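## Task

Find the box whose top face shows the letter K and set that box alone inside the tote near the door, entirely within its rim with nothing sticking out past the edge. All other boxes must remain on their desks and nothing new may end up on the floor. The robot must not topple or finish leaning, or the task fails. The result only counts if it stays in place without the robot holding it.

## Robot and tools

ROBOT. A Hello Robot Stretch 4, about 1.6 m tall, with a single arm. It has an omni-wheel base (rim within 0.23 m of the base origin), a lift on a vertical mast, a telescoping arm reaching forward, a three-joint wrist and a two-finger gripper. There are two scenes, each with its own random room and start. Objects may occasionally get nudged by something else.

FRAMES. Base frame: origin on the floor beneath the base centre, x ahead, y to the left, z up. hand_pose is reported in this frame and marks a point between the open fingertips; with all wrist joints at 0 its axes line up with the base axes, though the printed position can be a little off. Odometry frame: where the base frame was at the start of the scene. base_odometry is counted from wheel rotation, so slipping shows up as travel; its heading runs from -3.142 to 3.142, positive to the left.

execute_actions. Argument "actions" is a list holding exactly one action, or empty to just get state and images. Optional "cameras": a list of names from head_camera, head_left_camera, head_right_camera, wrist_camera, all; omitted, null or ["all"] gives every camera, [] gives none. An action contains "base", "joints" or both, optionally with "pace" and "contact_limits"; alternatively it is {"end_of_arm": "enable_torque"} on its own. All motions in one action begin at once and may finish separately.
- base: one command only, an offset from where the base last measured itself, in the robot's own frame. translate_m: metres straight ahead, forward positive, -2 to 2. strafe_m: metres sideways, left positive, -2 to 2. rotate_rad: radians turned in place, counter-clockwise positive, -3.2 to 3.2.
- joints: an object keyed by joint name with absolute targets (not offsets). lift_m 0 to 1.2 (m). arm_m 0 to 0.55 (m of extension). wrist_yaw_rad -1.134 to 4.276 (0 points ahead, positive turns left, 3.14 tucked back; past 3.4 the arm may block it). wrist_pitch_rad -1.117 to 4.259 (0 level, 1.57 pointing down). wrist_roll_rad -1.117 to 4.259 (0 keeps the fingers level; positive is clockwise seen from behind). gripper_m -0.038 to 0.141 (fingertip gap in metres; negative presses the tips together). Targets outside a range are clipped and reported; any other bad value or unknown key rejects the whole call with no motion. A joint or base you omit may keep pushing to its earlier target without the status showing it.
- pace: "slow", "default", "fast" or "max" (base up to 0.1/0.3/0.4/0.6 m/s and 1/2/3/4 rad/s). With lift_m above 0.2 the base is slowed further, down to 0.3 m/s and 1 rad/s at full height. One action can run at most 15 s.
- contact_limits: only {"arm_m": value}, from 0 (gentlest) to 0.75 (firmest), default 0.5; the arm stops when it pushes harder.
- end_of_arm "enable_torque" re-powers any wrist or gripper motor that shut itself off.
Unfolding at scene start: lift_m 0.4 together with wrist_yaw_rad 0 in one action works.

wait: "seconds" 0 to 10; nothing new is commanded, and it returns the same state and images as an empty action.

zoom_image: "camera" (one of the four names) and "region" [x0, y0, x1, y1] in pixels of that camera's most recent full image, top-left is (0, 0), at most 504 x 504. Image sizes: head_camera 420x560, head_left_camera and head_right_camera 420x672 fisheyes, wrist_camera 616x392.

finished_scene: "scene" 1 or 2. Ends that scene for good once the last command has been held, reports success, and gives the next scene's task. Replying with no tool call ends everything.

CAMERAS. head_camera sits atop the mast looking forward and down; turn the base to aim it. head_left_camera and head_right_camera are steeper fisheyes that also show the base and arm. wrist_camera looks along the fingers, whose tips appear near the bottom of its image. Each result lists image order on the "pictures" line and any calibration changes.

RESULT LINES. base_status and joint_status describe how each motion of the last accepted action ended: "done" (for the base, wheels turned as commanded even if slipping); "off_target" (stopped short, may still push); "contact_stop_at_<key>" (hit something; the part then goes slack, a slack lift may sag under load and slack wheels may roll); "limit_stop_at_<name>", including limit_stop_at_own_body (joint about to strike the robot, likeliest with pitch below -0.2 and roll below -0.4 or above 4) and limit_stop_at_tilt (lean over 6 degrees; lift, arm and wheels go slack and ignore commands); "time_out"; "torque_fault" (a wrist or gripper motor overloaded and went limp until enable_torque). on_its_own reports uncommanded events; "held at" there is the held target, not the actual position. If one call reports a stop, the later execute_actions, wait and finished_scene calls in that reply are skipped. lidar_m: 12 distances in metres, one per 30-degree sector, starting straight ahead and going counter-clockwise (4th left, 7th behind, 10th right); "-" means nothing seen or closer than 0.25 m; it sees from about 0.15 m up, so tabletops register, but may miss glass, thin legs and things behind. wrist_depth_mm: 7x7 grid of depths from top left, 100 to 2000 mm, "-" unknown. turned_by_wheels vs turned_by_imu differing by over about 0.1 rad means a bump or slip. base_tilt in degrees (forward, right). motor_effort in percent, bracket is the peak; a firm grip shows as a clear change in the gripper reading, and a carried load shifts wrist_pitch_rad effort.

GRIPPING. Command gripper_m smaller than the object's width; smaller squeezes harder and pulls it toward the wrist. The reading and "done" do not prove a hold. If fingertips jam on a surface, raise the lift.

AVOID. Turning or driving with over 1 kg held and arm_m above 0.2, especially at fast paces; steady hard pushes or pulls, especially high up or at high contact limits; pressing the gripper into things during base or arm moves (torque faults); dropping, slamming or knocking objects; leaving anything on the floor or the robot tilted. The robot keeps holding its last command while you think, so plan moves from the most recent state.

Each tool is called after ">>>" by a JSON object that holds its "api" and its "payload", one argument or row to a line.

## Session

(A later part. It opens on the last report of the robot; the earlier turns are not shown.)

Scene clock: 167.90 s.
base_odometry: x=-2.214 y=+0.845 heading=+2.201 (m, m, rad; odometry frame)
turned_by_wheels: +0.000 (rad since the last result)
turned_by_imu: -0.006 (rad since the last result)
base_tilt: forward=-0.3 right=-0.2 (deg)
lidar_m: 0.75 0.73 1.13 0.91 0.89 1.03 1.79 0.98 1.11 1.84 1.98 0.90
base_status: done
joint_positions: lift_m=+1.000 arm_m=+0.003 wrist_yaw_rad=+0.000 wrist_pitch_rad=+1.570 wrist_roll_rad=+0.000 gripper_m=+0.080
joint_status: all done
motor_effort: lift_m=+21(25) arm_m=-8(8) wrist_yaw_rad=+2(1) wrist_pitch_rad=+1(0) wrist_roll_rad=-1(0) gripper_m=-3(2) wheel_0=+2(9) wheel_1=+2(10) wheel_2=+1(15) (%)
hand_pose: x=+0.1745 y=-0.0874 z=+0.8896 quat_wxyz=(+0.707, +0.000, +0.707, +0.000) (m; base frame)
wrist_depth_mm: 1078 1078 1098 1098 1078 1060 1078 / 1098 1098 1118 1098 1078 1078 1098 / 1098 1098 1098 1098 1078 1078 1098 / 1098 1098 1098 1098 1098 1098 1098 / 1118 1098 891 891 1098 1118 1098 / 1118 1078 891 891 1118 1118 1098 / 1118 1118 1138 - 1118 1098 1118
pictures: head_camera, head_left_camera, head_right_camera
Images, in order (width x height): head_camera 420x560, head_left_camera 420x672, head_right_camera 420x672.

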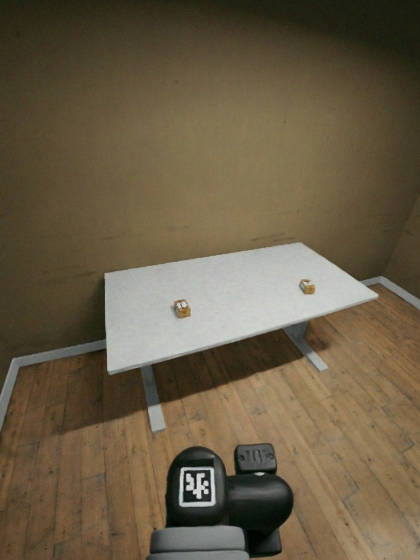

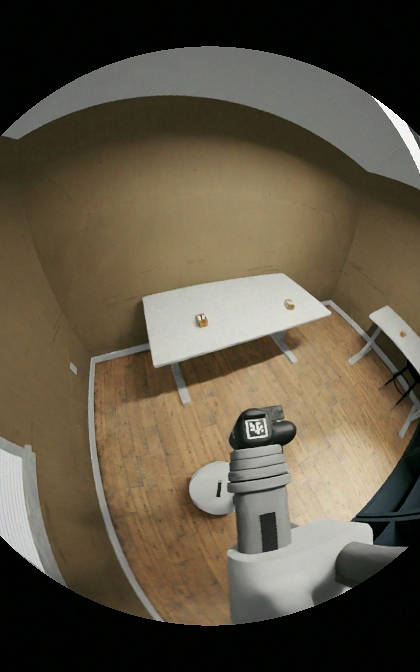

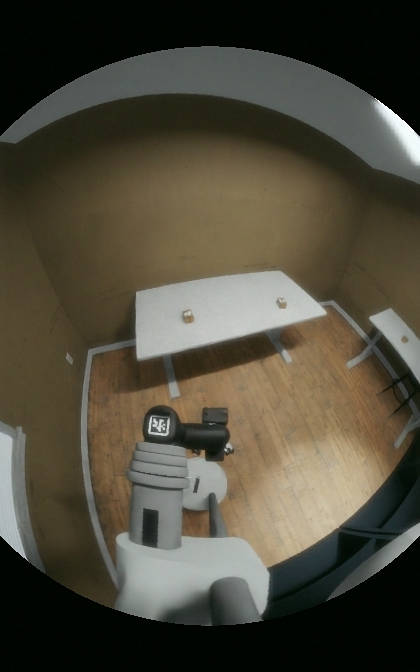

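>>> {"api": "zoom_image", "payload": {
  "camera": "head_camera",
  "region": [164, 292, 200, 322]
}}

>>> {"api": "zoom_image", "payload": {
  "camera": "head_camera",
  "region": [290, 272, 326, 302]
}}

>>> {"api": "zoom_image", "payload": {
  "camera": "head_right_camera",
  "region": [340, 295, 420, 430]
}}

Region (164, 292, 200, 322) of head_camera's 420x560 image, scaled by 14.000, with more detail than that image has.

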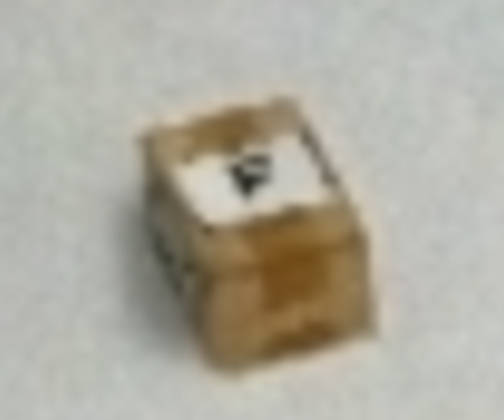

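Region (290, 272, 326, 302) of head_camera's 420x560 image, scaled by 14.000, with more detail than that image has.

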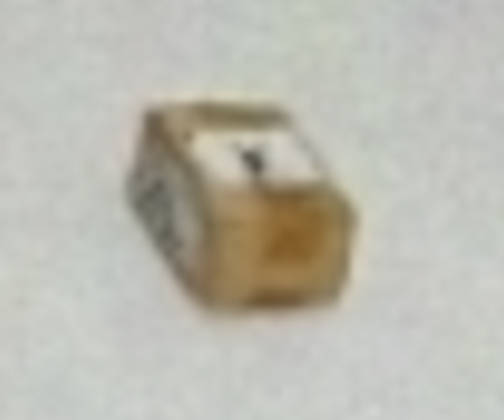

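Region (340, 295, 420, 430) of head_right_camera's 420x672 image, scaled by 3.733, with more detail than that image has; it fills the left 299 columns of this view, and the rest is white.

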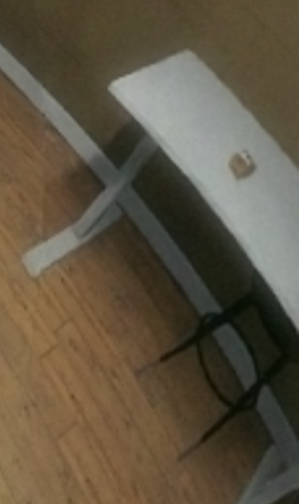

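>>> {"api": "execute_actions", "payload": {
  "actions": [
    {"base": {"rotate_rad": -0.47}, "pace": "max"}
  ],
  "cameras": ["head_camera", "head_right_camera"]
}}

Scene clock: 181.43 s.
base_odometry: x=-2.214 y=+0.845 heading=+1.731 (m, m, rad; odometry frame)
turned_by_wheels: -0.469 (rad since the last result)
turned_by_imu: -0.470 (rad since the last result)
base_tilt: forward=-0.3 right=-0.3 (deg)
lidar_m: 0.88 0.73 0.74 1.09 0.90 0.90 1.10 0.98 0.99 1.16 1.97 1.59
base_status: done
joint_positions: lift_m=+1.000 arm_m=+0.003 wrist_yaw_rad=+0.000 wrist_pitch_rad=+1.570 wrist_roll_rad=+0.000 gripper_m=+0.080
joint_status: not commanded
motor_effort: lift_m=+21(21) arm_m=-8(8) wrist_yaw_rad=-1(1) wrist_pitch_rad=+2(0) wrist_roll_rad=-3(2) gripper_m=-2(5) wheel_0=+5(3) wheel_1=+4(7) wheel_2=+2(8) (%)
hand_pose: x=+0.1745 y=-0.0874 z=+0.8896 quat_wxyz=(+0.707, +0.000, +0.707, +0.000) (m; base frame)
wrist_depth_mm: 1060 1078 1078 1078 1078 1060 1078 / 1098 1078 1078 1098 1078 1078 1098 / 1078 1098 1098 1118 1078 1098 1078 / 1098 1098 1098 1098 1098 1118 1078 / 1098 1098 891 904 1098 1118 1098 / 1098 1118 904 904 1118 1118 1118 / 1138 1098 1138 - 1118 1118 1098
pictures: head_camera, head_right_camera
Images, in order (width x height): head_camera 420x560, head_right_camera 420x672.

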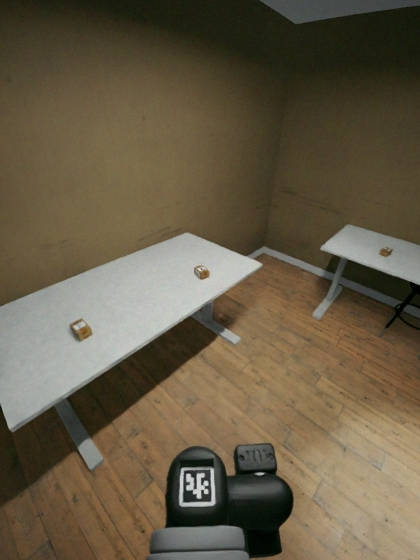

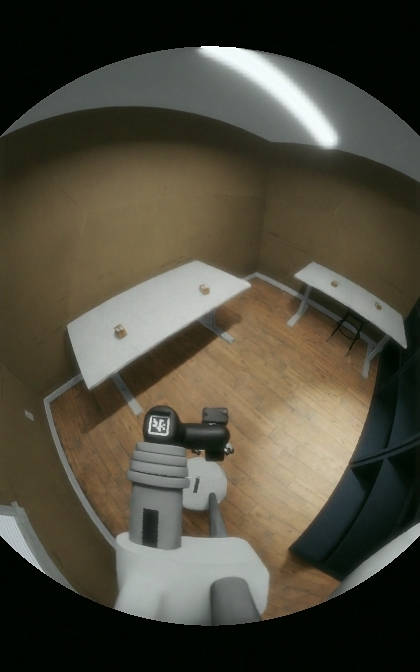

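>>> {"api": "zoom_image", "payload": {
  "camera": "head_camera",
  "region": [184, 257, 220, 287]
}}

>>> {"api": "zoom_image", "payload": {
  "camera": "head_camera",
  "region": [62, 314, 98, 344]
}}

>>> {"api": "zoom_image", "payload": {
  "camera": "head_camera",
  "region": [368, 237, 404, 267]
}}

Region (184, 257, 220, 287) of head_camera's 420x560 image, scaled by 14.000, with more detail than that image has.

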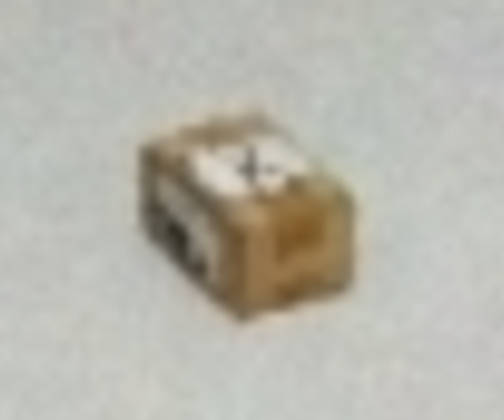

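Region (62, 314, 98, 344) of head_camera's 420x560 image, scaled by 14.000, with more detail than that image has.

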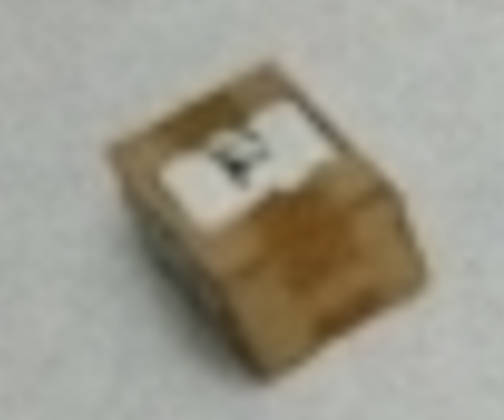

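Region (368, 237, 404, 267) of head_camera's 420x560 image, scaled by 14.000, with more detail than that image has.

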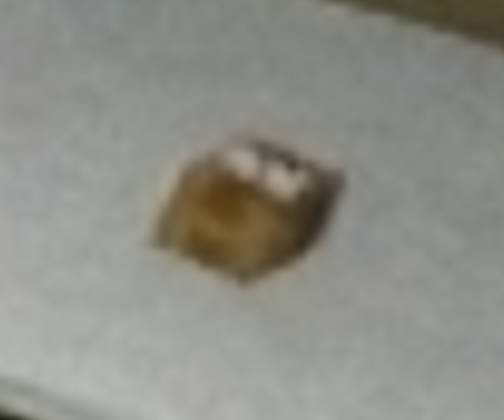

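>>> {"api": "execute_actions", "payload": {
  "actions": [
    {"base": {"rotate_rad": -0.83}, "pace": "max"}
  ],
  "cameras": []
}}

>>> {"api": "execute_actions", "payload": {
  "actions": [
    {"base": {"translate_m": 1.25}, "pace": "max"}
  ],
  "cameras": ["head_camera", "head_left_camera", "head_right_camera"]
}}

Scene clock: 199.13 s.
base_odometry: x=-2.214 y=+0.845 heading=+0.902 (m, m, rad; odometry frame)
turned_by_wheels: -0.829 (rad since the last result)
turned_by_imu: -0.830 (rad since the last result)
base_tilt: forward=-0.4 right=-0.2 (deg)
lidar_m: 1.98 1.13 0.78 0.73 1.40 0.95 0.90 0.94 1.30 0.99 1.00 1.36
base_status: done
joint_positions: lift_m=+1.000 arm_m=+0.003 wrist_yaw_rad=+0.000 wrist_pitch_rad=+1.570 wrist_roll_rad=+0.000 gripper_m=+0.080
joint_status: not commanded
motor_effort: lift_m=+21(21) arm_m=-8(8) wrist_yaw_rad=+0(1) wrist_pitch_rad=+2(0) wrist_roll_rad=+0(1) gripper_m=-3(1) wheel_0=+4(8) wheel_1=+3(8) wheel_2=+2(9) (%)
hand_pose: x=+0.1745 y=-0.0874 z=+0.8896 quat_wxyz=(+0.707, +0.000, +0.707, +0.000) (m; base frame)
wrist_depth_mm: 1098 1078 1098 1078 1078 1078 1078 / 1098 1078 1098 1098 1078 1098 1078 / 1118 1078 1078 1078 1118 1098 1098 / 1098 1118 1098 1098 1098 1078 1098 / 1098 1118 891 891 1118 1098 1118 / 1118 1118 904 904 1098 1118 1098 / 1118 1118 1138 - 1118 1118 1098
pictures: none
No camera images: the call's "cameras" was empty. Leave "cameras" out to get every camera's image.

Scene clock: 204.10 s.
base_odometry: x=-1.440 y=+1.826 heading=+0.902 (m, m, rad; odometry frame)
turned_by_wheels: +0.000 (rad since the last result)
turned_by_imu: -0.005 (rad since the last result)
base_tilt: forward=-0.4 right=-0.3 (deg)
lidar_m: 0.71 0.76 1.69 0.79 0.83 1.10 2.19 1.38 1.00 0.92 0.97 0.75
base_status: done
joint_positions: lift_m=+1.000 arm_m=+0.003 wrist_yaw_rad=+0.000 wrist_pitch_rad=+1.570 wrist_roll_rad=+0.000 gripper_m=+0.080
joint_status: not commanded
motor_effort: lift_m=+21(21) arm_m=-8(8) wrist_yaw_rad=+1(2) wrist_pitch_rad=+3(2) wrist_roll_rad=-3(1) gripper_m=-3(2) wheel_0=+3(7) wheel_1=+2(6) wheel_2=-1(13) (%)
hand_pose: x=+0.1745 y=-0.0874 z=+0.8896 quat_wxyz=(+0.707, +0.000, +0.707, +0.000) (m; base frame)
wrist_depth_mm: 1078 1078 1098 1078 1078 1060 1078 / 1098 1098 1098 1078 1078 1078 1078 / 1098 1098 1098 1098 1098 1078 1098 / 1098 1098 1098 1118 1060 1098 1098 / 1118 1118 891 891 1098 1078 1098 / 1098 1098 904 891 1118 1118 1098 / 1118 1098 1118 - 1098 1118 1118
pictures: head_camera, head_left_camera, head_right_camera
Images, in order (width x height): head_camera 420x560, head_left_camera 420x672, head_right_camera 420x672.

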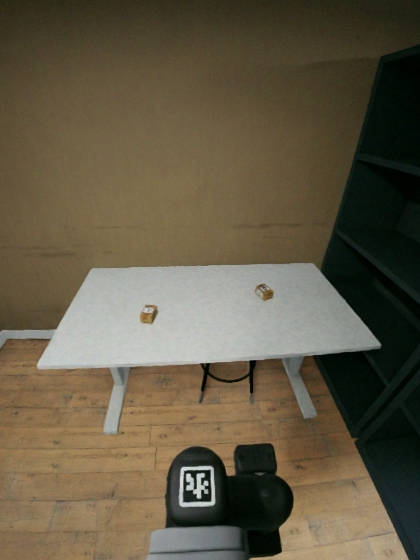

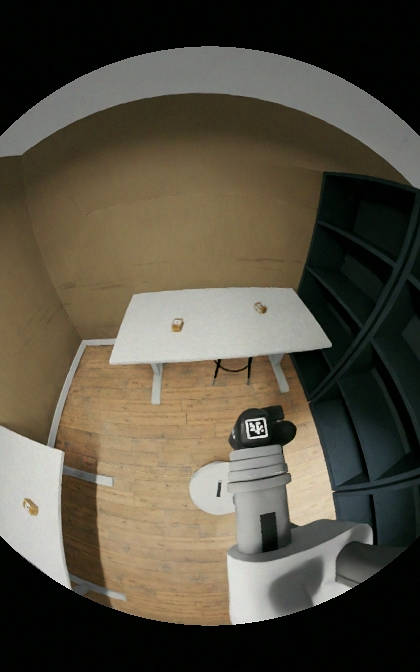

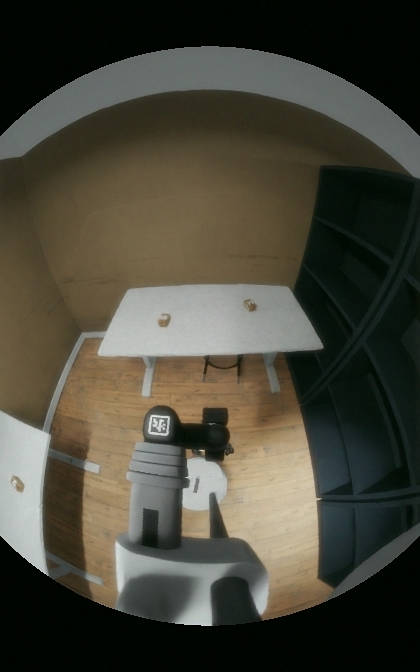

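>>> {"api": "zoom_image", "payload": {
  "camera": "head_camera",
  "region": [131, 298, 167, 328]
}}

>>> {"api": "zoom_image", "payload": {
  "camera": "head_camera",
  "region": [246, 277, 282, 307]
}}

>>> {"api": "zoom_image", "payload": {
  "camera": "head_left_camera",
  "region": [12, 492, 48, 522]
}}

Region (131, 298, 167, 328) of head_camera's 420x560 image, scaled by 14.000, with more detail than that image has.

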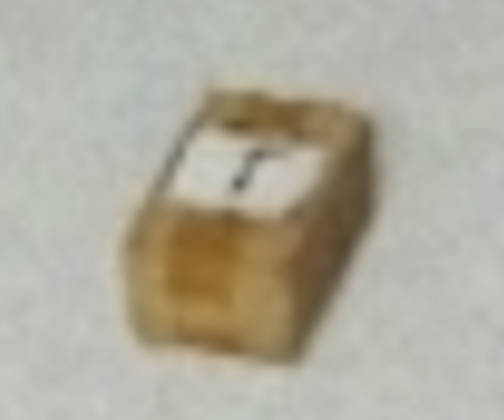

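Region (246, 277, 282, 307) of head_camera's 420x560 image, scaled by 14.000, with more detail than that image has.

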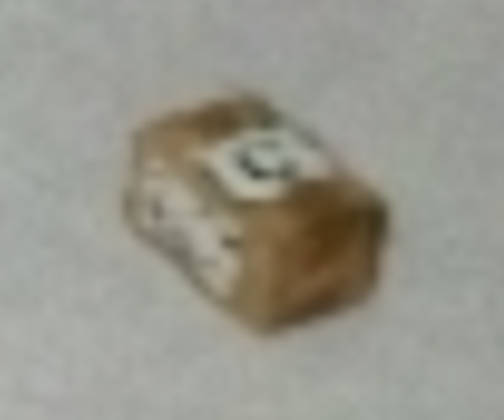

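Region (12, 492, 48, 522) of head_left_camera's 420x672 image, scaled by 14.000, with more detail than that image has.

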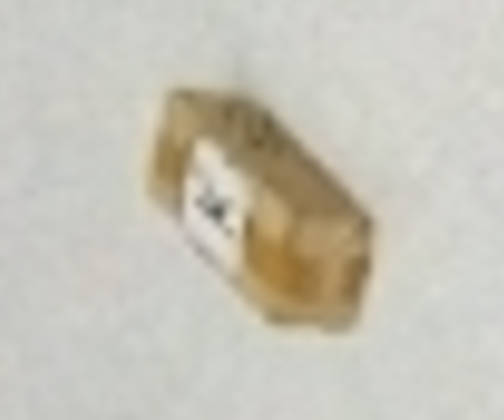

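>>> {"api": "execute_actions", "payload": {
  "actions": [
    {"base": {"rotate_rad": 1.883}, "joints": {"wrist_yaw_rad": 1.3, "wrist_roll_rad": 1.795, "gripper_m": 0.11}, "pace": "max"}
  ],
  "cameras": ["head_camera"]
}}

Scene clock: 225.20 s.
base_odometry: x=-1.440 y=+1.826 heading=+2.785 (m, m, rad; odometry frame)
turned_by_wheels: +1.882 (rad since the last result)
turned_by_imu: +1.876 (rad since the last result)
base_tilt: forward=-0.4 right=-0.3 (deg)
lidar_m: 0.79 0.95 2.17 2.14 1.09 0.94 0.95 0.86 0.71 0.72 0.84 0.80
base_status: done
joint_positions: lift_m=+1.000 arm_m=+0.003 wrist_yaw_rad=+1.300 wrist_pitch_rad=+1.570 wrist_roll_rad=+1.795 gripper_m=+0.110
joint_status: all done
motor_effort: lift_m=+21(21) arm_m=-8(8) wrist_yaw_rad=+4(6) wrist_pitch_rad=+0(0) wrist_roll_rad=+1(5) gripper_m=+1(6) wheel_0=-3(7) wheel_1=-2(8) wheel_2=-4(8) (%)
hand_pose: x=+0.2585 y=-0.0232 z=+0.8896 quat_wxyz=(+0.686, +0.173, +0.686, -0.173) (m; base frame)
wrist_depth_mm: 1098 1078 1078 1078 1060 1078 1078 / 1078 1098 1078 1078 1078 1078 1060 / 1098 1098 1098 1098 1098 1098 1078 / 1118 1118 1118 1098 1098 1098 1078 / 1118 1118 1098 891 891 1098 1098 / 1098 1118 1118 904 798 1118 1098 / 1138 1138 1118 - 904 1118 1098
pictures: head_camera
Images, in order (width x height): head_camera 420x560.

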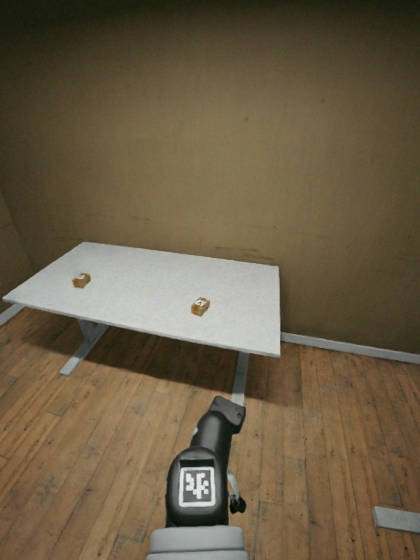

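>>> {"api": "zoom_image", "payload": {
  "camera": "head_camera",
  "region": [183, 291, 219, 321]
}}

Region (183, 291, 219, 321) of head_camera's 420x560 image, scaled by 14.000, with more detail than that image has.

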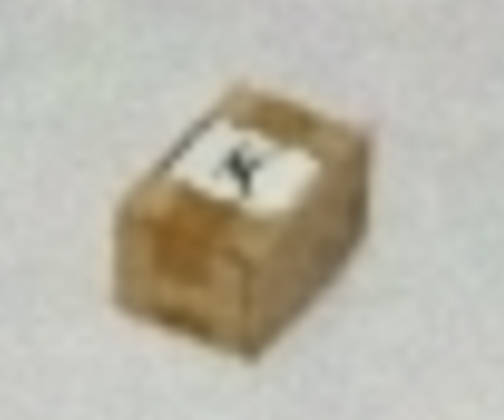

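>>> {"api": "execute_actions", "payload": {
  "actions": [
    {"base": {"translate_m": 0.33}, "joints": {"arm_m": 0.465, "wrist_yaw_rad": 1.4, "wrist_roll_rad": 1.895, "lift_m": 0.97}, "pace": "fast"}
  ],
  "cameras": ["head_right_camera", "wrist_camera"]
}}

Scene clock: 232.70 s.
base_odometry: x=-1.749 y=+1.941 heading=+2.785 (m, m, rad; odometry frame)
turned_by_wheels: +0.000 (rad since the last result)
turned_by_imu: -0.002 (rad since the last result)
base_tilt: forward=-0.3 right=-0.2 (deg)
lidar_m: 0.48 0.56 1.05 2.08 1.46 1.27 1.25 0.96 0.81 0.80 1.49 0.49
base_status: done
joint_positions: lift_m=+0.970 arm_m=+0.464 wrist_yaw_rad=+1.400 wrist_pitch_rad=+1.570 wrist_roll_rad=+1.895 gripper_m=+0.110
joint_status: all done
motor_effort: lift_m=+16(20) arm_m=+8(8) wrist_yaw_rad=+1(6) wrist_pitch_rad=+1(0) wrist_roll_rad=-1(0) gripper_m=-3(3) wheel_0=+2(9) wheel_1=+2(7) wheel_2=+2(12) (%)
hand_pose: x=+0.7206 y=-0.0147 z=+0.8600 quat_wxyz=(+0.686, +0.173, +0.686, -0.173) (m; base frame)
wrist_depth_mm: 353 353 353 351 351 349 349 / 353 353 353 353 351 351 351 / 357 357 355 355 357 353 355 / 364 362 359 357 359 359 353 / 364 364 362 312 357 359 359 / 366 366 364 312 362 362 362 / 368 368 366 - 364 364 364
pictures: head_right_camera, wrist_camera
camera_calibration (this result's frames):
wrist_camera: T_world_to_cam=[[-0.476653, -0.879091, 0.000884375, 0.332839], [-0.877889, 0.476054, 0.0518013, 0.637645], [-0.0459591, 0.0239149, -0.998657, 1.12262], [0, 0, 0, 1]] pos_world=[0.770025, -0.0378047, 1.08779]
Images, in order (width x height): head_right_camera 420x672, wrist_camera 616x392.

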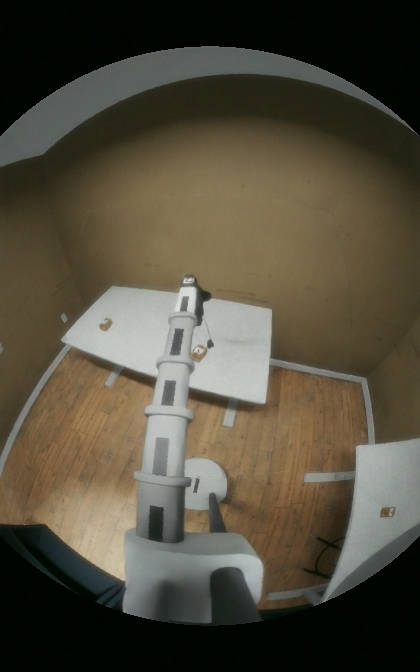

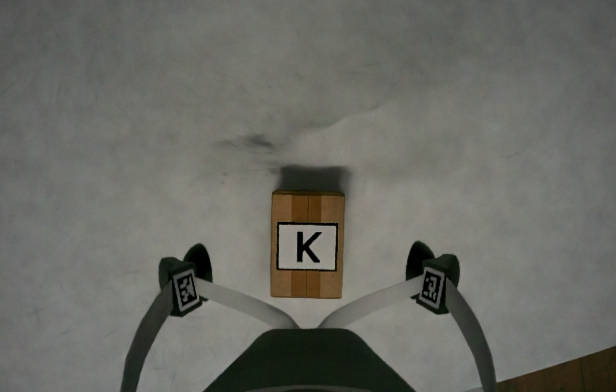

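>>> {"api": "execute_actions", "payload": {
  "actions": [
    {"joints": {"lift_m": 0.865, "gripper_m": 0.085}, "pace": "fast"}
  ],
  "cameras": ["wrist_camera"]
}}

>>> {"api": "execute_actions", "payload": {
  "actions": [
    {"joints": {"gripper_m": 0.025}}
  ],
  "cameras": ["wrist_camera"]
}}

Scene clock: 238.33 s.
base_odometry: x=-1.749 y=+1.941 heading=+2.785 (m, m, rad; odometry frame)
turned_by_wheels: +0.000 (rad since the last result)
turned_by_imu: -0.002 (rad since the last result)
base_tilt: forward=-0.3 right=-0.3 (deg)
lidar_m: 0.49 0.58 1.02 2.09 1.45 1.27 1.29 0.96 0.80 0.81 1.50 0.48
base_status: not commanded
joint_positions: lift_m=+0.865 arm_m=+0.464 wrist_yaw_rad=+1.400 wrist_pitch_rad=+1.570 wrist_roll_rad=+1.895 gripper_m=+0.085
joint_status: all done
motor_effort: lift_m=+16(14) arm_m=+8(8) wrist_yaw_rad=+4(2) wrist_pitch_rad=+0(2) wrist_roll_rad=-1(3) gripper_m=+1(2) wheel_0=+2(2) wheel_1=+2(2) wheel_2=+1(2) (%)
hand_pose: x=+0.7206 y=-0.0147 z=+0.7550 quat_wxyz=(+0.686, +0.173, +0.686, -0.173) (m; base frame)
wrist_depth_mm: 250 251 250 249 249 248 247 / 253 252 251 251 250 249 249 / 254 254 253 252 253 252 251 / 256 256 255 245 254 253 252 / 257 258 257 206 255 255 254 / 259 259 208 207 220 257 257 / 262 262 259 - 259 258 258
pictures: wrist_camera
camera_calibration (this result's frames):
wrist_camera: T_world_to_cam=[[-0.476653, -0.879091, 0.000884262, 0.332935], [-0.877889, 0.476054, 0.0518014, 0.643088], [-0.0459591, 0.023915, -0.998657, 1.01778], [0, 0, 0, 1]] pos_world=[0.77003, -0.0378047, 0.982803]
Images, in order (width x height): wrist_camera 616x392.

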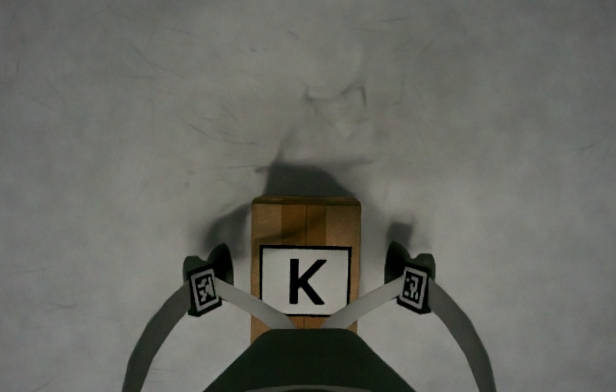

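Scene clock: 239.73 s.
base_odometry: x=-1.749 y=+1.941 heading=+2.785 (m, m, rad; odometry frame)
turned_by_wheels: +0.000 (rad since the last result)
turned_by_imu: -0.001 (rad since the last result)
base_tilt: forward=-0.3 right=-0.2 (deg)
lidar_m: 0.48 0.56 1.04 2.08 1.45 1.27 1.26 0.97 0.79 0.81 1.49 0.49
base_status: not commanded
joint_positions: lift_m=+0.865 arm_m=+0.464 wrist_yaw_rad=+1.400 wrist_pitch_rad=+1.570 wrist_roll_rad=+1.895 gripper_m=+0.025
joint_status: all done
motor_effort: lift_m=+16(16) arm_m=+8(8) wrist_yaw_rad=+3(3) wrist_pitch_rad=+2(1) wrist_roll_rad=+0(1) gripper_m=-17(8) wheel_0=+2(2) wheel_1=+2(1) wheel_2=+2(1) (%)
hand_pose: x=+0.7207 y=-0.0147 z=+0.7550 quat_wxyz=(+0.686, +0.174, +0.686, -0.173) (m; base frame)
wrist_depth_mm: 251 250 249 249 248 247 248 / 252 252 251 251 250 250 249 / 254 253 253 253 251 251 250 / 256 256 254 255 254 254 254 / 257 258 256 195 255 255 255 / 260 258 187 195 188 256 256 / 260 260 260 - 259 259 259
pictures: wrist_camera
camera_calibration (this result's frames):
wrist_camera: T_world_to_cam=[[-0.476653, -0.879091, 0.000817626, 0.333005], [-0.87789, 0.47605, 0.0518238, 0.643066], [-0.0459471, 0.0239842, -0.998656, 1.01777], [0, 0, 0, 1]] pos_world=[0.770032, -0.0378005, 0.982802]
Images, in order (width x height): wrist_camera 616x392.

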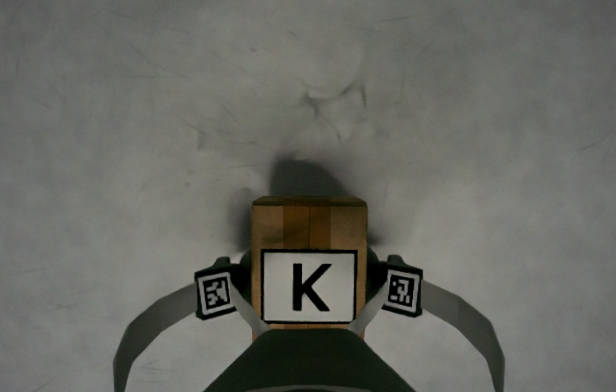

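>>> {"api": "execute_actions", "payload": {
  "actions": [
    {"base": {"rotate_rad": 1.863}, "joints": {"lift_m": 0.9, "arm_m": 0.005}, "pace": "fast"}
  ],
  "cameras": ["head_camera", "wrist_camera"]
}}

Scene clock: 258.70 s.
base_odometry: x=-1.749 y=+1.941 heading=-1.635 (m, m, rad; odometry frame)
turned_by_wheels: +1.863 (rad since the last result)
turned_by_imu: +1.857 (rad since the last result)
base_tilt: forward=-0.4 right=-0.3 (deg)
lidar_m: 2.16 1.29 1.25 1.15 0.83 0.80 0.85 0.52 0.47 0.50 0.73 2.06
base_status: done
joint_positions: lift_m=+0.900 arm_m=+0.006 wrist_yaw_rad=+1.400 wrist_pitch_rad=+1.570 wrist_roll_rad=+1.895 gripper_m=+0.025
joint_status: all done
motor_effort: lift_m=+22(28) arm_m=-8(10) wrist_yaw_rad=+1(1) wrist_pitch_rad=+3(4) wrist_roll_rad=-2(1) gripper_m=-13(16) wheel_0=-2(10) wheel_1=-1(8) wheel_2=-2(10) (%)
hand_pose: x=+0.2636 y=-0.0145 z=+0.7895 quat_wxyz=(+0.686, +0.173, +0.686, -0.173) (m; base frame)
wrist_depth_mm: 991 991 991 976 976 976 960 / 991 991 1008 1008 991 976 976 / 1008 991 991 991 991 991 976 / 1025 1008 976 1008 991 976 1008 / 1008 1025 1008 195 788 991 991 / 1042 1008 187 196 188 1008 991 / 1025 1008 1025 - 809 640 1025
pictures: head_camera, wrist_camera
camera_calibration (this result's frames):
wrist_camera: T_world_to_cam=[[-0.47606, -0.879413, 0.000384043, 0.115464], [-0.878215, 0.475434, 0.0519701, 0.2399], [-0.0458857, 0.0244036, -0.998649, 1.0312], [0, 0, 0, 1]] pos_world=[0.312969, -0.0376813, 1.0173]
Images, in order (width x height): head_camera 420x560, wrist_camera 616x392.

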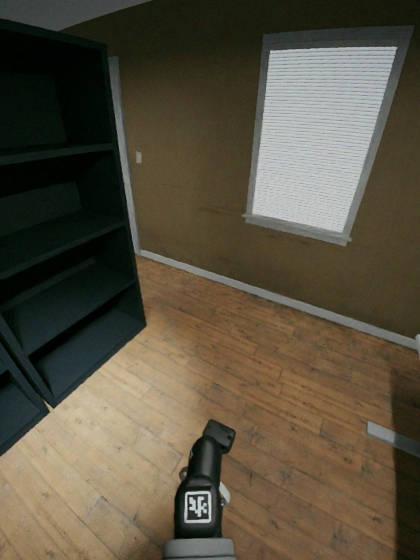

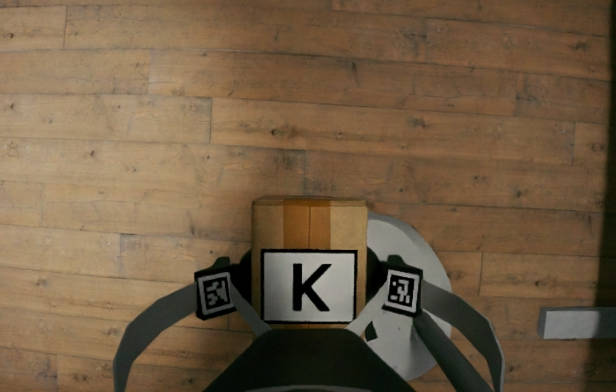

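>>> {"api": "execute_actions", "payload": {
  "actions": [
    {"base": {"translate_m": 1.92}, "joints": {"lift_m": 0.45}, "pace": "max"}
  ],
  "cameras": ["head_left_camera"]
}}

Scene clock: 270.50 s.
base_odometry: x=-1.872 y=+0.025 heading=-1.635 (m, m, rad; odometry frame)
turned_by_wheels: +0.000 (rad since the last result)
turned_by_imu: -0.008 (rad since the last result)
base_tilt: forward=-0.4 right=-0.2 (deg)
lidar_m: 0.49 0.70 1.70 0.64 0.53 1.13 2.15 1.52 1.57 0.60 0.48 0.47
base_status: done
joint_positions: lift_m=+0.450 arm_m=+0.006 wrist_yaw_rad=+1.400 wrist_pitch_rad=+1.570 wrist_roll_rad=+1.895 gripper_m=+0.025
joint_status: all done
motor_effort: lift_m=+18(21) arm_m=-8(9) wrist_yaw_rad=+0(1) wrist_pitch_rad=+1(4) wrist_roll_rad=+1(0) gripper_m=-16(16) wheel_0=+2(6) wheel_1=+1(7) wheel_2=+0(13) (%)
hand_pose: x=+0.2635 y=-0.0146 z=+0.3399 quat_wxyz=(+0.686, +0.173, +0.686, -0.173) (m; base frame)
wrist_depth_mm: 521 521 517 500 480 462 459 / 554 549 549 549 549 549 544 / 554 554 559 554 554 554 544 / 564 564 559 559 559 554 549 / 564 564 564 195 379 564 564 / 569 569 187 196 188 351 564 / 569 569 569 - 349 353 353
pictures: head_left_camera
Images, in order (width x height): head_left_camera 420x672.

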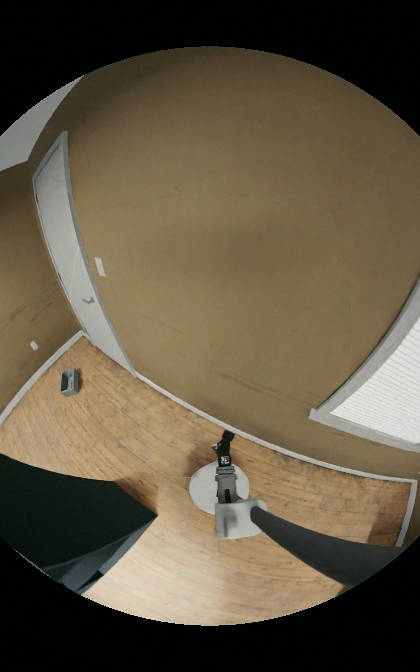

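>>> {"api": "execute_actions", "payload": {
  "actions": [
    {"base": {"rotate_rad": 1.07}, "pace": "fast"}
  ],
  "cameras": ["head_camera"]
}}

Scene clock: 275.10 s.
base_odometry: x=-1.872 y=+0.025 heading=-0.565 (m, m, rad; odometry frame)
turned_by_wheels: +1.070 (rad since the last result)
turned_by_imu: +1.066 (rad since the last result)
base_tilt: forward=-0.3 right=-0.1 (deg)
lidar_m: 1.63 0.62 0.52 1.23 2.07 1.53 1.64 0.62 0.47 0.47 0.50 0.74
base_status: done
joint_positions: lift_m=+0.450 arm_m=+0.006 wrist_yaw_rad=+1.400 wrist_pitch_rad=+1.570 wrist_roll_rad=+1.895 gripper_m=+0.025
joint_status: not commanded
motor_effort: lift_m=+18(18) arm_m=-8(8) wrist_yaw_rad=+3(3) wrist_pitch_rad=+2(3) wrist_roll_rad=+2(1) gripper_m=-14(11) wheel_0=-2(9) wheel_1=+0(8) wheel_2=-1(10) (%)
hand_pose: x=+0.2635 y=-0.0146 z=+0.3399 quat_wxyz=(+0.686, +0.173, +0.686, -0.173) (m; base frame)
wrist_depth_mm: 554 549 549 549 544 544 544 / 549 549 554 554 544 549 549 / 559 564 559 559 559 554 549 / 559 564 559 554 554 554 559 / 569 564 564 195 379 554 554 / 569 569 187 196 189 349 559 / 574 574 569 - 353 349 353
pictures: head_camera
Images, in order (width x height): head_camera 420x560.

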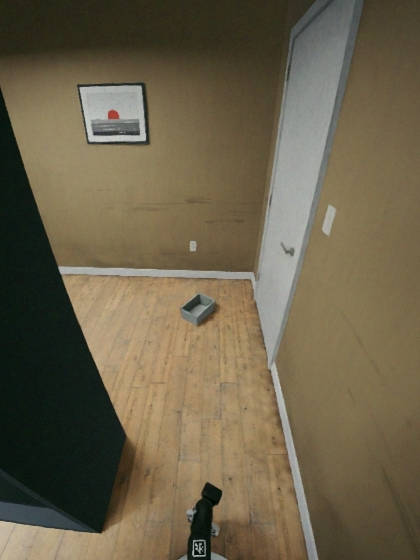

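>>> {"api": "zoom_image", "payload": {
  "camera": "head_camera",
  "region": [170, 285, 230, 335]
}}

Region (170, 285, 230, 335) of head_camera's 420x560 image, scaled by 8.400, with more detail than that image has.

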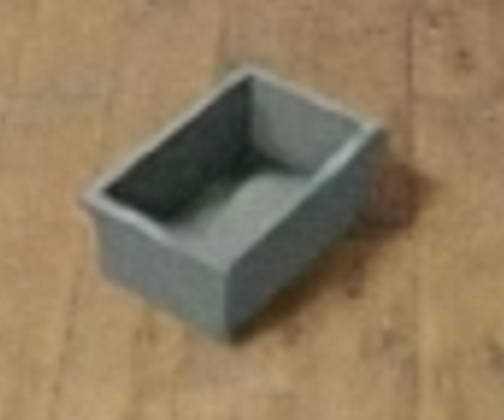

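>>> {"api": "execute_actions", "payload": {
  "actions": [
    {"base": {"translate_m": 1.3}, "joints": {"lift_m": 0.36, "arm_m": 0.29, "wrist_yaw_rad": 1.5, "wrist_roll_rad": 0.53}, "pace": "max"}
  ],
  "cameras": ["head_camera", "head_right_camera", "wrist_camera"]
}}

Scene clock: 295.20 s.
base_odometry: x=-0.774 y=-0.671 heading=-0.565 (m, m, rad; odometry frame)
turned_by_wheels: +0.001 (rad since the last result)
turned_by_imu: -0.005 (rad since the last result)
base_tilt: forward=-0.3 right=-0.2 (deg)
lidar_m: 0.40 0.46 1.71 1.91 0.80 0.70 1.80 0.77 0.54 0.48 0.52 0.81
base_status: done
joint_positions: lift_m=+0.360 arm_m=+0.289 wrist_yaw_rad=+1.500 wrist_pitch_rad=+1.570 wrist_roll_rad=+0.530 gripper_m=+0.025
joint_status: all done
motor_effort: lift_m=+19(19) arm_m=+8(7) wrist_yaw_rad=+0(8) wrist_pitch_rad=+2(1) wrist_roll_rad=-1(8) gripper_m=-11(17) wheel_0=+2(9) wheel_1=+1(7) wheel_2=+2(15) (%)
hand_pose: x=+0.5467 y=-0.0060 z=+0.2498 quat_wxyz=(+0.626, -0.329, +0.626, +0.330) (m; base frame)
wrist_depth_mm: 462 462 462 459 462 459 459 / 466 466 466 462 462 462 459 / 466 469 462 466 452 462 459 / 473 415 462 466 459 466 466 / 477 421 466 195 351 466 469 / 480 387 187 196 188 469 466 / 433 480 477 - 469 473 477
pictures: head_camera, head_right_camera, wrist_camera
camera_calibration (this result's frames):
wrist_camera: T_world_to_cam=[[0.82356, -0.567229, 0.0011, -0.45087], [-0.566539, -0.822459, 0.0509342, 0.334622], [-0.0279866, -0.0425706, -0.998701, 0.494807], [0, 0, 0, 1]] pos_world=[0.574743, 0.0405305, 0.477617]
Images, in order (width x height): head_camera 420x560, head_right_camera 420x672, wrist_camera 616x392.

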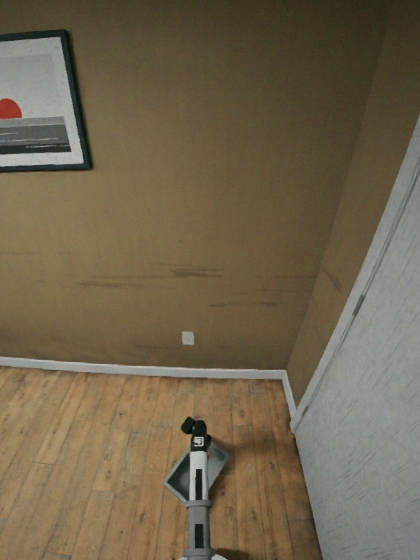

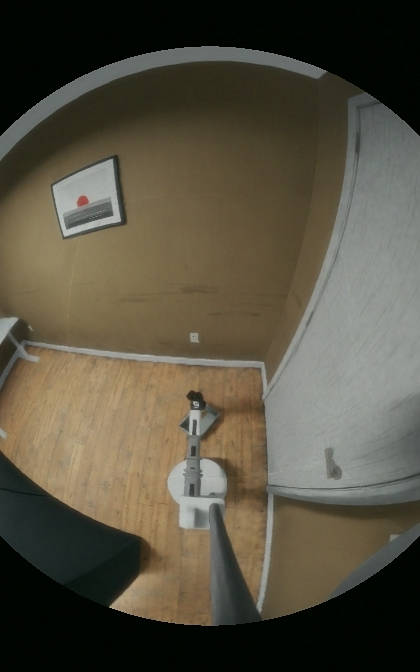

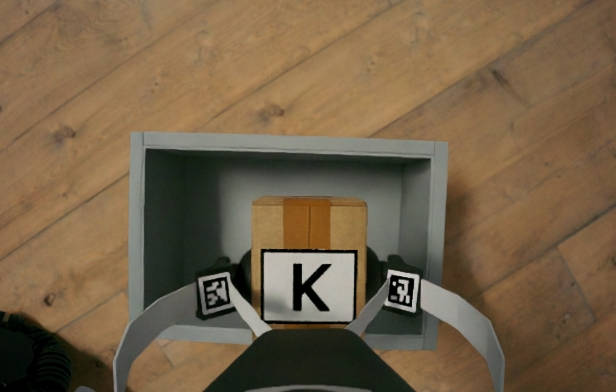

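>>> {"api": "execute_actions", "payload": {
  "actions": [
    {"joints": {"lift_m": 0.158, "arm_m": 0.274, "wrist_yaw_rad": 1.63, "wrist_roll_rad": 0.66}, "pace": "fast"}
  ],
  "cameras": ["wrist_camera"]
}}

Scene clock: 302.40 s.
base_odometry: x=-0.774 y=-0.671 heading=-0.565 (m, m, rad; odometry frame)
turned_by_wheels: +0.000 (rad since the last result)
turned_by_imu: -0.002 (rad since the last result)
base_tilt: forward=-0.4 right=-0.3 (deg)
lidar_m: 0.40 0.42 1.71 1.93 0.79 0.69 1.80 0.74 0.56 0.47 0.53 0.79
base_status: not commanded
joint_positions: lift_m=+0.158 arm_m=+0.275 wrist_yaw_rad=+1.629 wrist_pitch_rad=+1.570 wrist_roll_rad=+0.660 gripper_m=+0.025
joint_status: all done
motor_effort: lift_m=+16(19) arm_m=-8(8) wrist_yaw_rad=+3(4) wrist_pitch_rad=+1(1) wrist_roll_rad=-1(4) gripper_m=-12(14) wheel_0=+2(2) wheel_1=+2(1) wheel_2=+2(2) (%)
hand_pose: x=+0.5336 y=+0.0053 z=+0.0480 quat_wxyz=(+0.626, -0.329, +0.625, +0.330) (m; base frame)
wrist_depth_mm: 266 264 264 263 264 262 262 / 148 148 148 147 147 263 263 / 189 250 248 229 213 194 183 / 200 267 266 264 265 263 196 / 201 268 267 195 266 264 195 / 201 255 187 196 188 227 191 / 200 256 270 - 268 225 -
pictures: wrist_camera
camera_calibration (this result's frames):
wrist_camera: T_world_to_cam=[[0.823773, -0.566918, 0.00104228, -0.433571], [-0.566224, -0.822671, 0.0510217, 0.346634], [-0.0280677, -0.0426205, -0.998697, 0.293439], [0, 0, 0, 1]] pos_world=[0.561673, 0.0518727, 0.275823]
Images, in order (width x height): wrist_camera 616x392.

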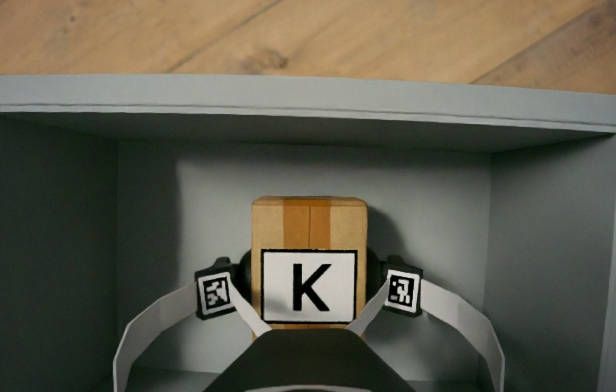

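>>> {"api": "execute_actions", "payload": {
  "actions": [
    {"joints": {"lift_m": 0.148, "gripper_m": 0.085}}
  ],
  "cameras": ["wrist_camera"]
}}

>>> {"api": "execute_actions", "payload": {
  "actions": [
    {"joints": {"lift_m": 0.32}, "pace": "fast"}
  ],
  "cameras": ["head_right_camera", "wrist_camera"]
}}

Scene clock: 306.70 s.
base_odometry: x=-0.774 y=-0.671 heading=-0.565 (m, m, rad; odometry frame)
turned_by_wheels: +0.000 (rad since the last result)
turned_by_imu: -0.002 (rad since the last result)
base_tilt: forward=-0.3 right=-0.2 (deg)
lidar_m: 0.52 0.45 1.69 1.91 0.80 0.70 1.79 0.75 0.55 0.49 0.55 0.81
base_status: not commanded
joint_positions: lift_m=+0.148 arm_m=+0.275 wrist_yaw_rad=+1.629 wrist_pitch_rad=+1.570 wrist_roll_rad=+0.660 gripper_m=+0.085
joint_status: all done
motor_effort: lift_m=+16(17) arm_m=-8(8) wrist_yaw_rad=+4(5) wrist_pitch_rad=+1(1) wrist_roll_rad=+0(0) gripper_m=-2(17) wheel_0=+2(2) wheel_1=+1(1) wheel_2=+3(2) (%)
hand_pose: x=+0.5336 y=+0.0053 z=+0.0380 quat_wxyz=(+0.626, -0.329, +0.625, +0.330) (m; base frame)
wrist_depth_mm: 257 255 256 254 253 252 252 / 139 138 138 138 137 137 194 / 188 251 247 229 212 193 182 / 200 255 256 255 255 254 196 / 201 257 257 206 255 256 194 / 202 258 208 207 208 244 191 / 200 257 260 - 259 225 -
pictures: wrist_camera
camera_calibration (this result's frames):
wrist_camera: T_world_to_cam=[[0.823776, -0.566915, 0.00104235, -0.43356], [-0.566221, -0.822673, 0.0510218, 0.347141], [-0.0280675, -0.0426207, -0.998697, 0.283452], [0, 0, 0, 1]] pos_world=[0.561671, 0.0518732, 0.265823]
Images, in order (width x height): wrist_camera 616x392.

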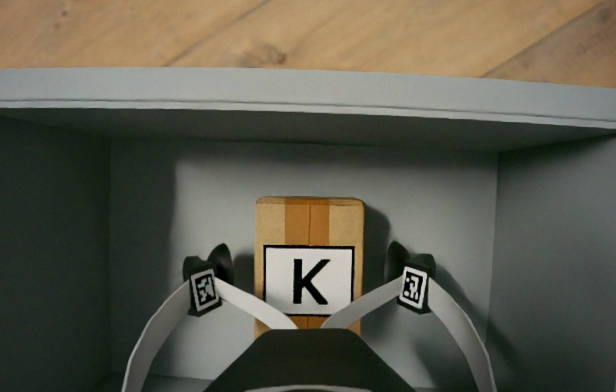

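Scene clock: 308.17 s.
base_odometry: x=-0.774 y=-0.671 heading=-0.565 (m, m, rad; odometry frame)
turned_by_wheels: +0.000 (rad since the last result)
turned_by_imu: -0.001 (rad since the last result)
base_tilt: forward=-0.3 right=-0.2 (deg)
lidar_m: 0.40 0.44 1.70 1.90 0.81 0.71 1.79 0.76 0.56 0.47 0.55 0.79
base_status: not commanded
joint_positions: lift_m=+0.320 arm_m=+0.275 wrist_yaw_rad=+1.629 wrist_pitch_rad=+1.570 wrist_roll_rad=+0.660 gripper_m=+0.085
joint_status: all done
motor_effort: lift_m=+23(24) arm_m=-8(9) wrist_yaw_rad=+3(2) wrist_pitch_rad=+1(2) wrist_roll_rad=+0(1) gripper_m=-2(2) wheel_0=+3(2) wheel_1=+2(1) wheel_2=+3(3) (%)
hand_pose: x=+0.5336 y=+0.0053 z=+0.2094 quat_wxyz=(+0.626, -0.329, +0.625, +0.330) (m; base frame)
wrist_depth_mm: 424 421 424 424 421 418 418 / 427 427 424 424 424 421 418 / 430 424 362 424 418 421 421 / 430 370 427 424 424 427 424 / 436 375 430 379 427 427 427 / 436 343 347 421 364 427 427 / 442 436 324 - 317 430 430
pictures: head_right_camera, wrist_camera
camera_calibration (this result's frames):
wrist_camera: T_world_to_cam=[[0.823772, -0.56692, 0.00104227, -0.433734], [-0.566226, -0.82267, 0.0510217, 0.338394], [-0.0280678, -0.0426204, -0.998697, 0.454678], [0, 0, 0, 1]] pos_world=[0.561667, 0.0518731, 0.437272]
Images, in order (width x height): head_right_camera 420x672, wrist_camera 616x392.

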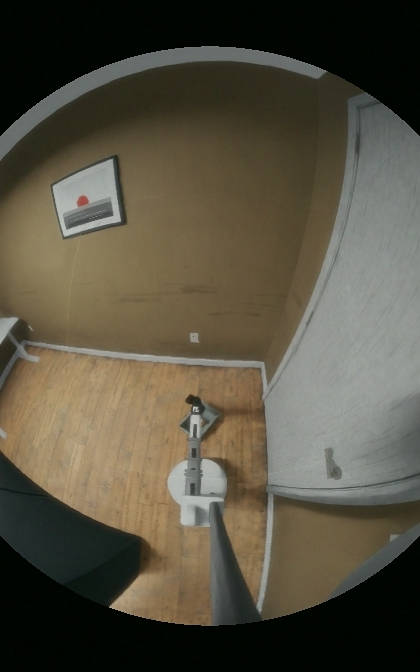

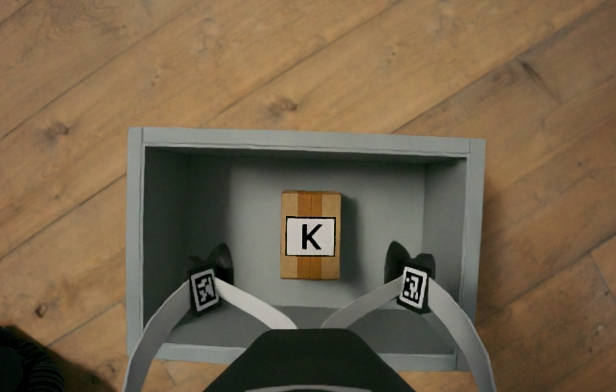

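The K box is resting in the middle of the tote and the gripper is clear.

>>> {"api": "finished_scene", "payload": {
  "scene": 1
}}

The scene is finished: the task was done.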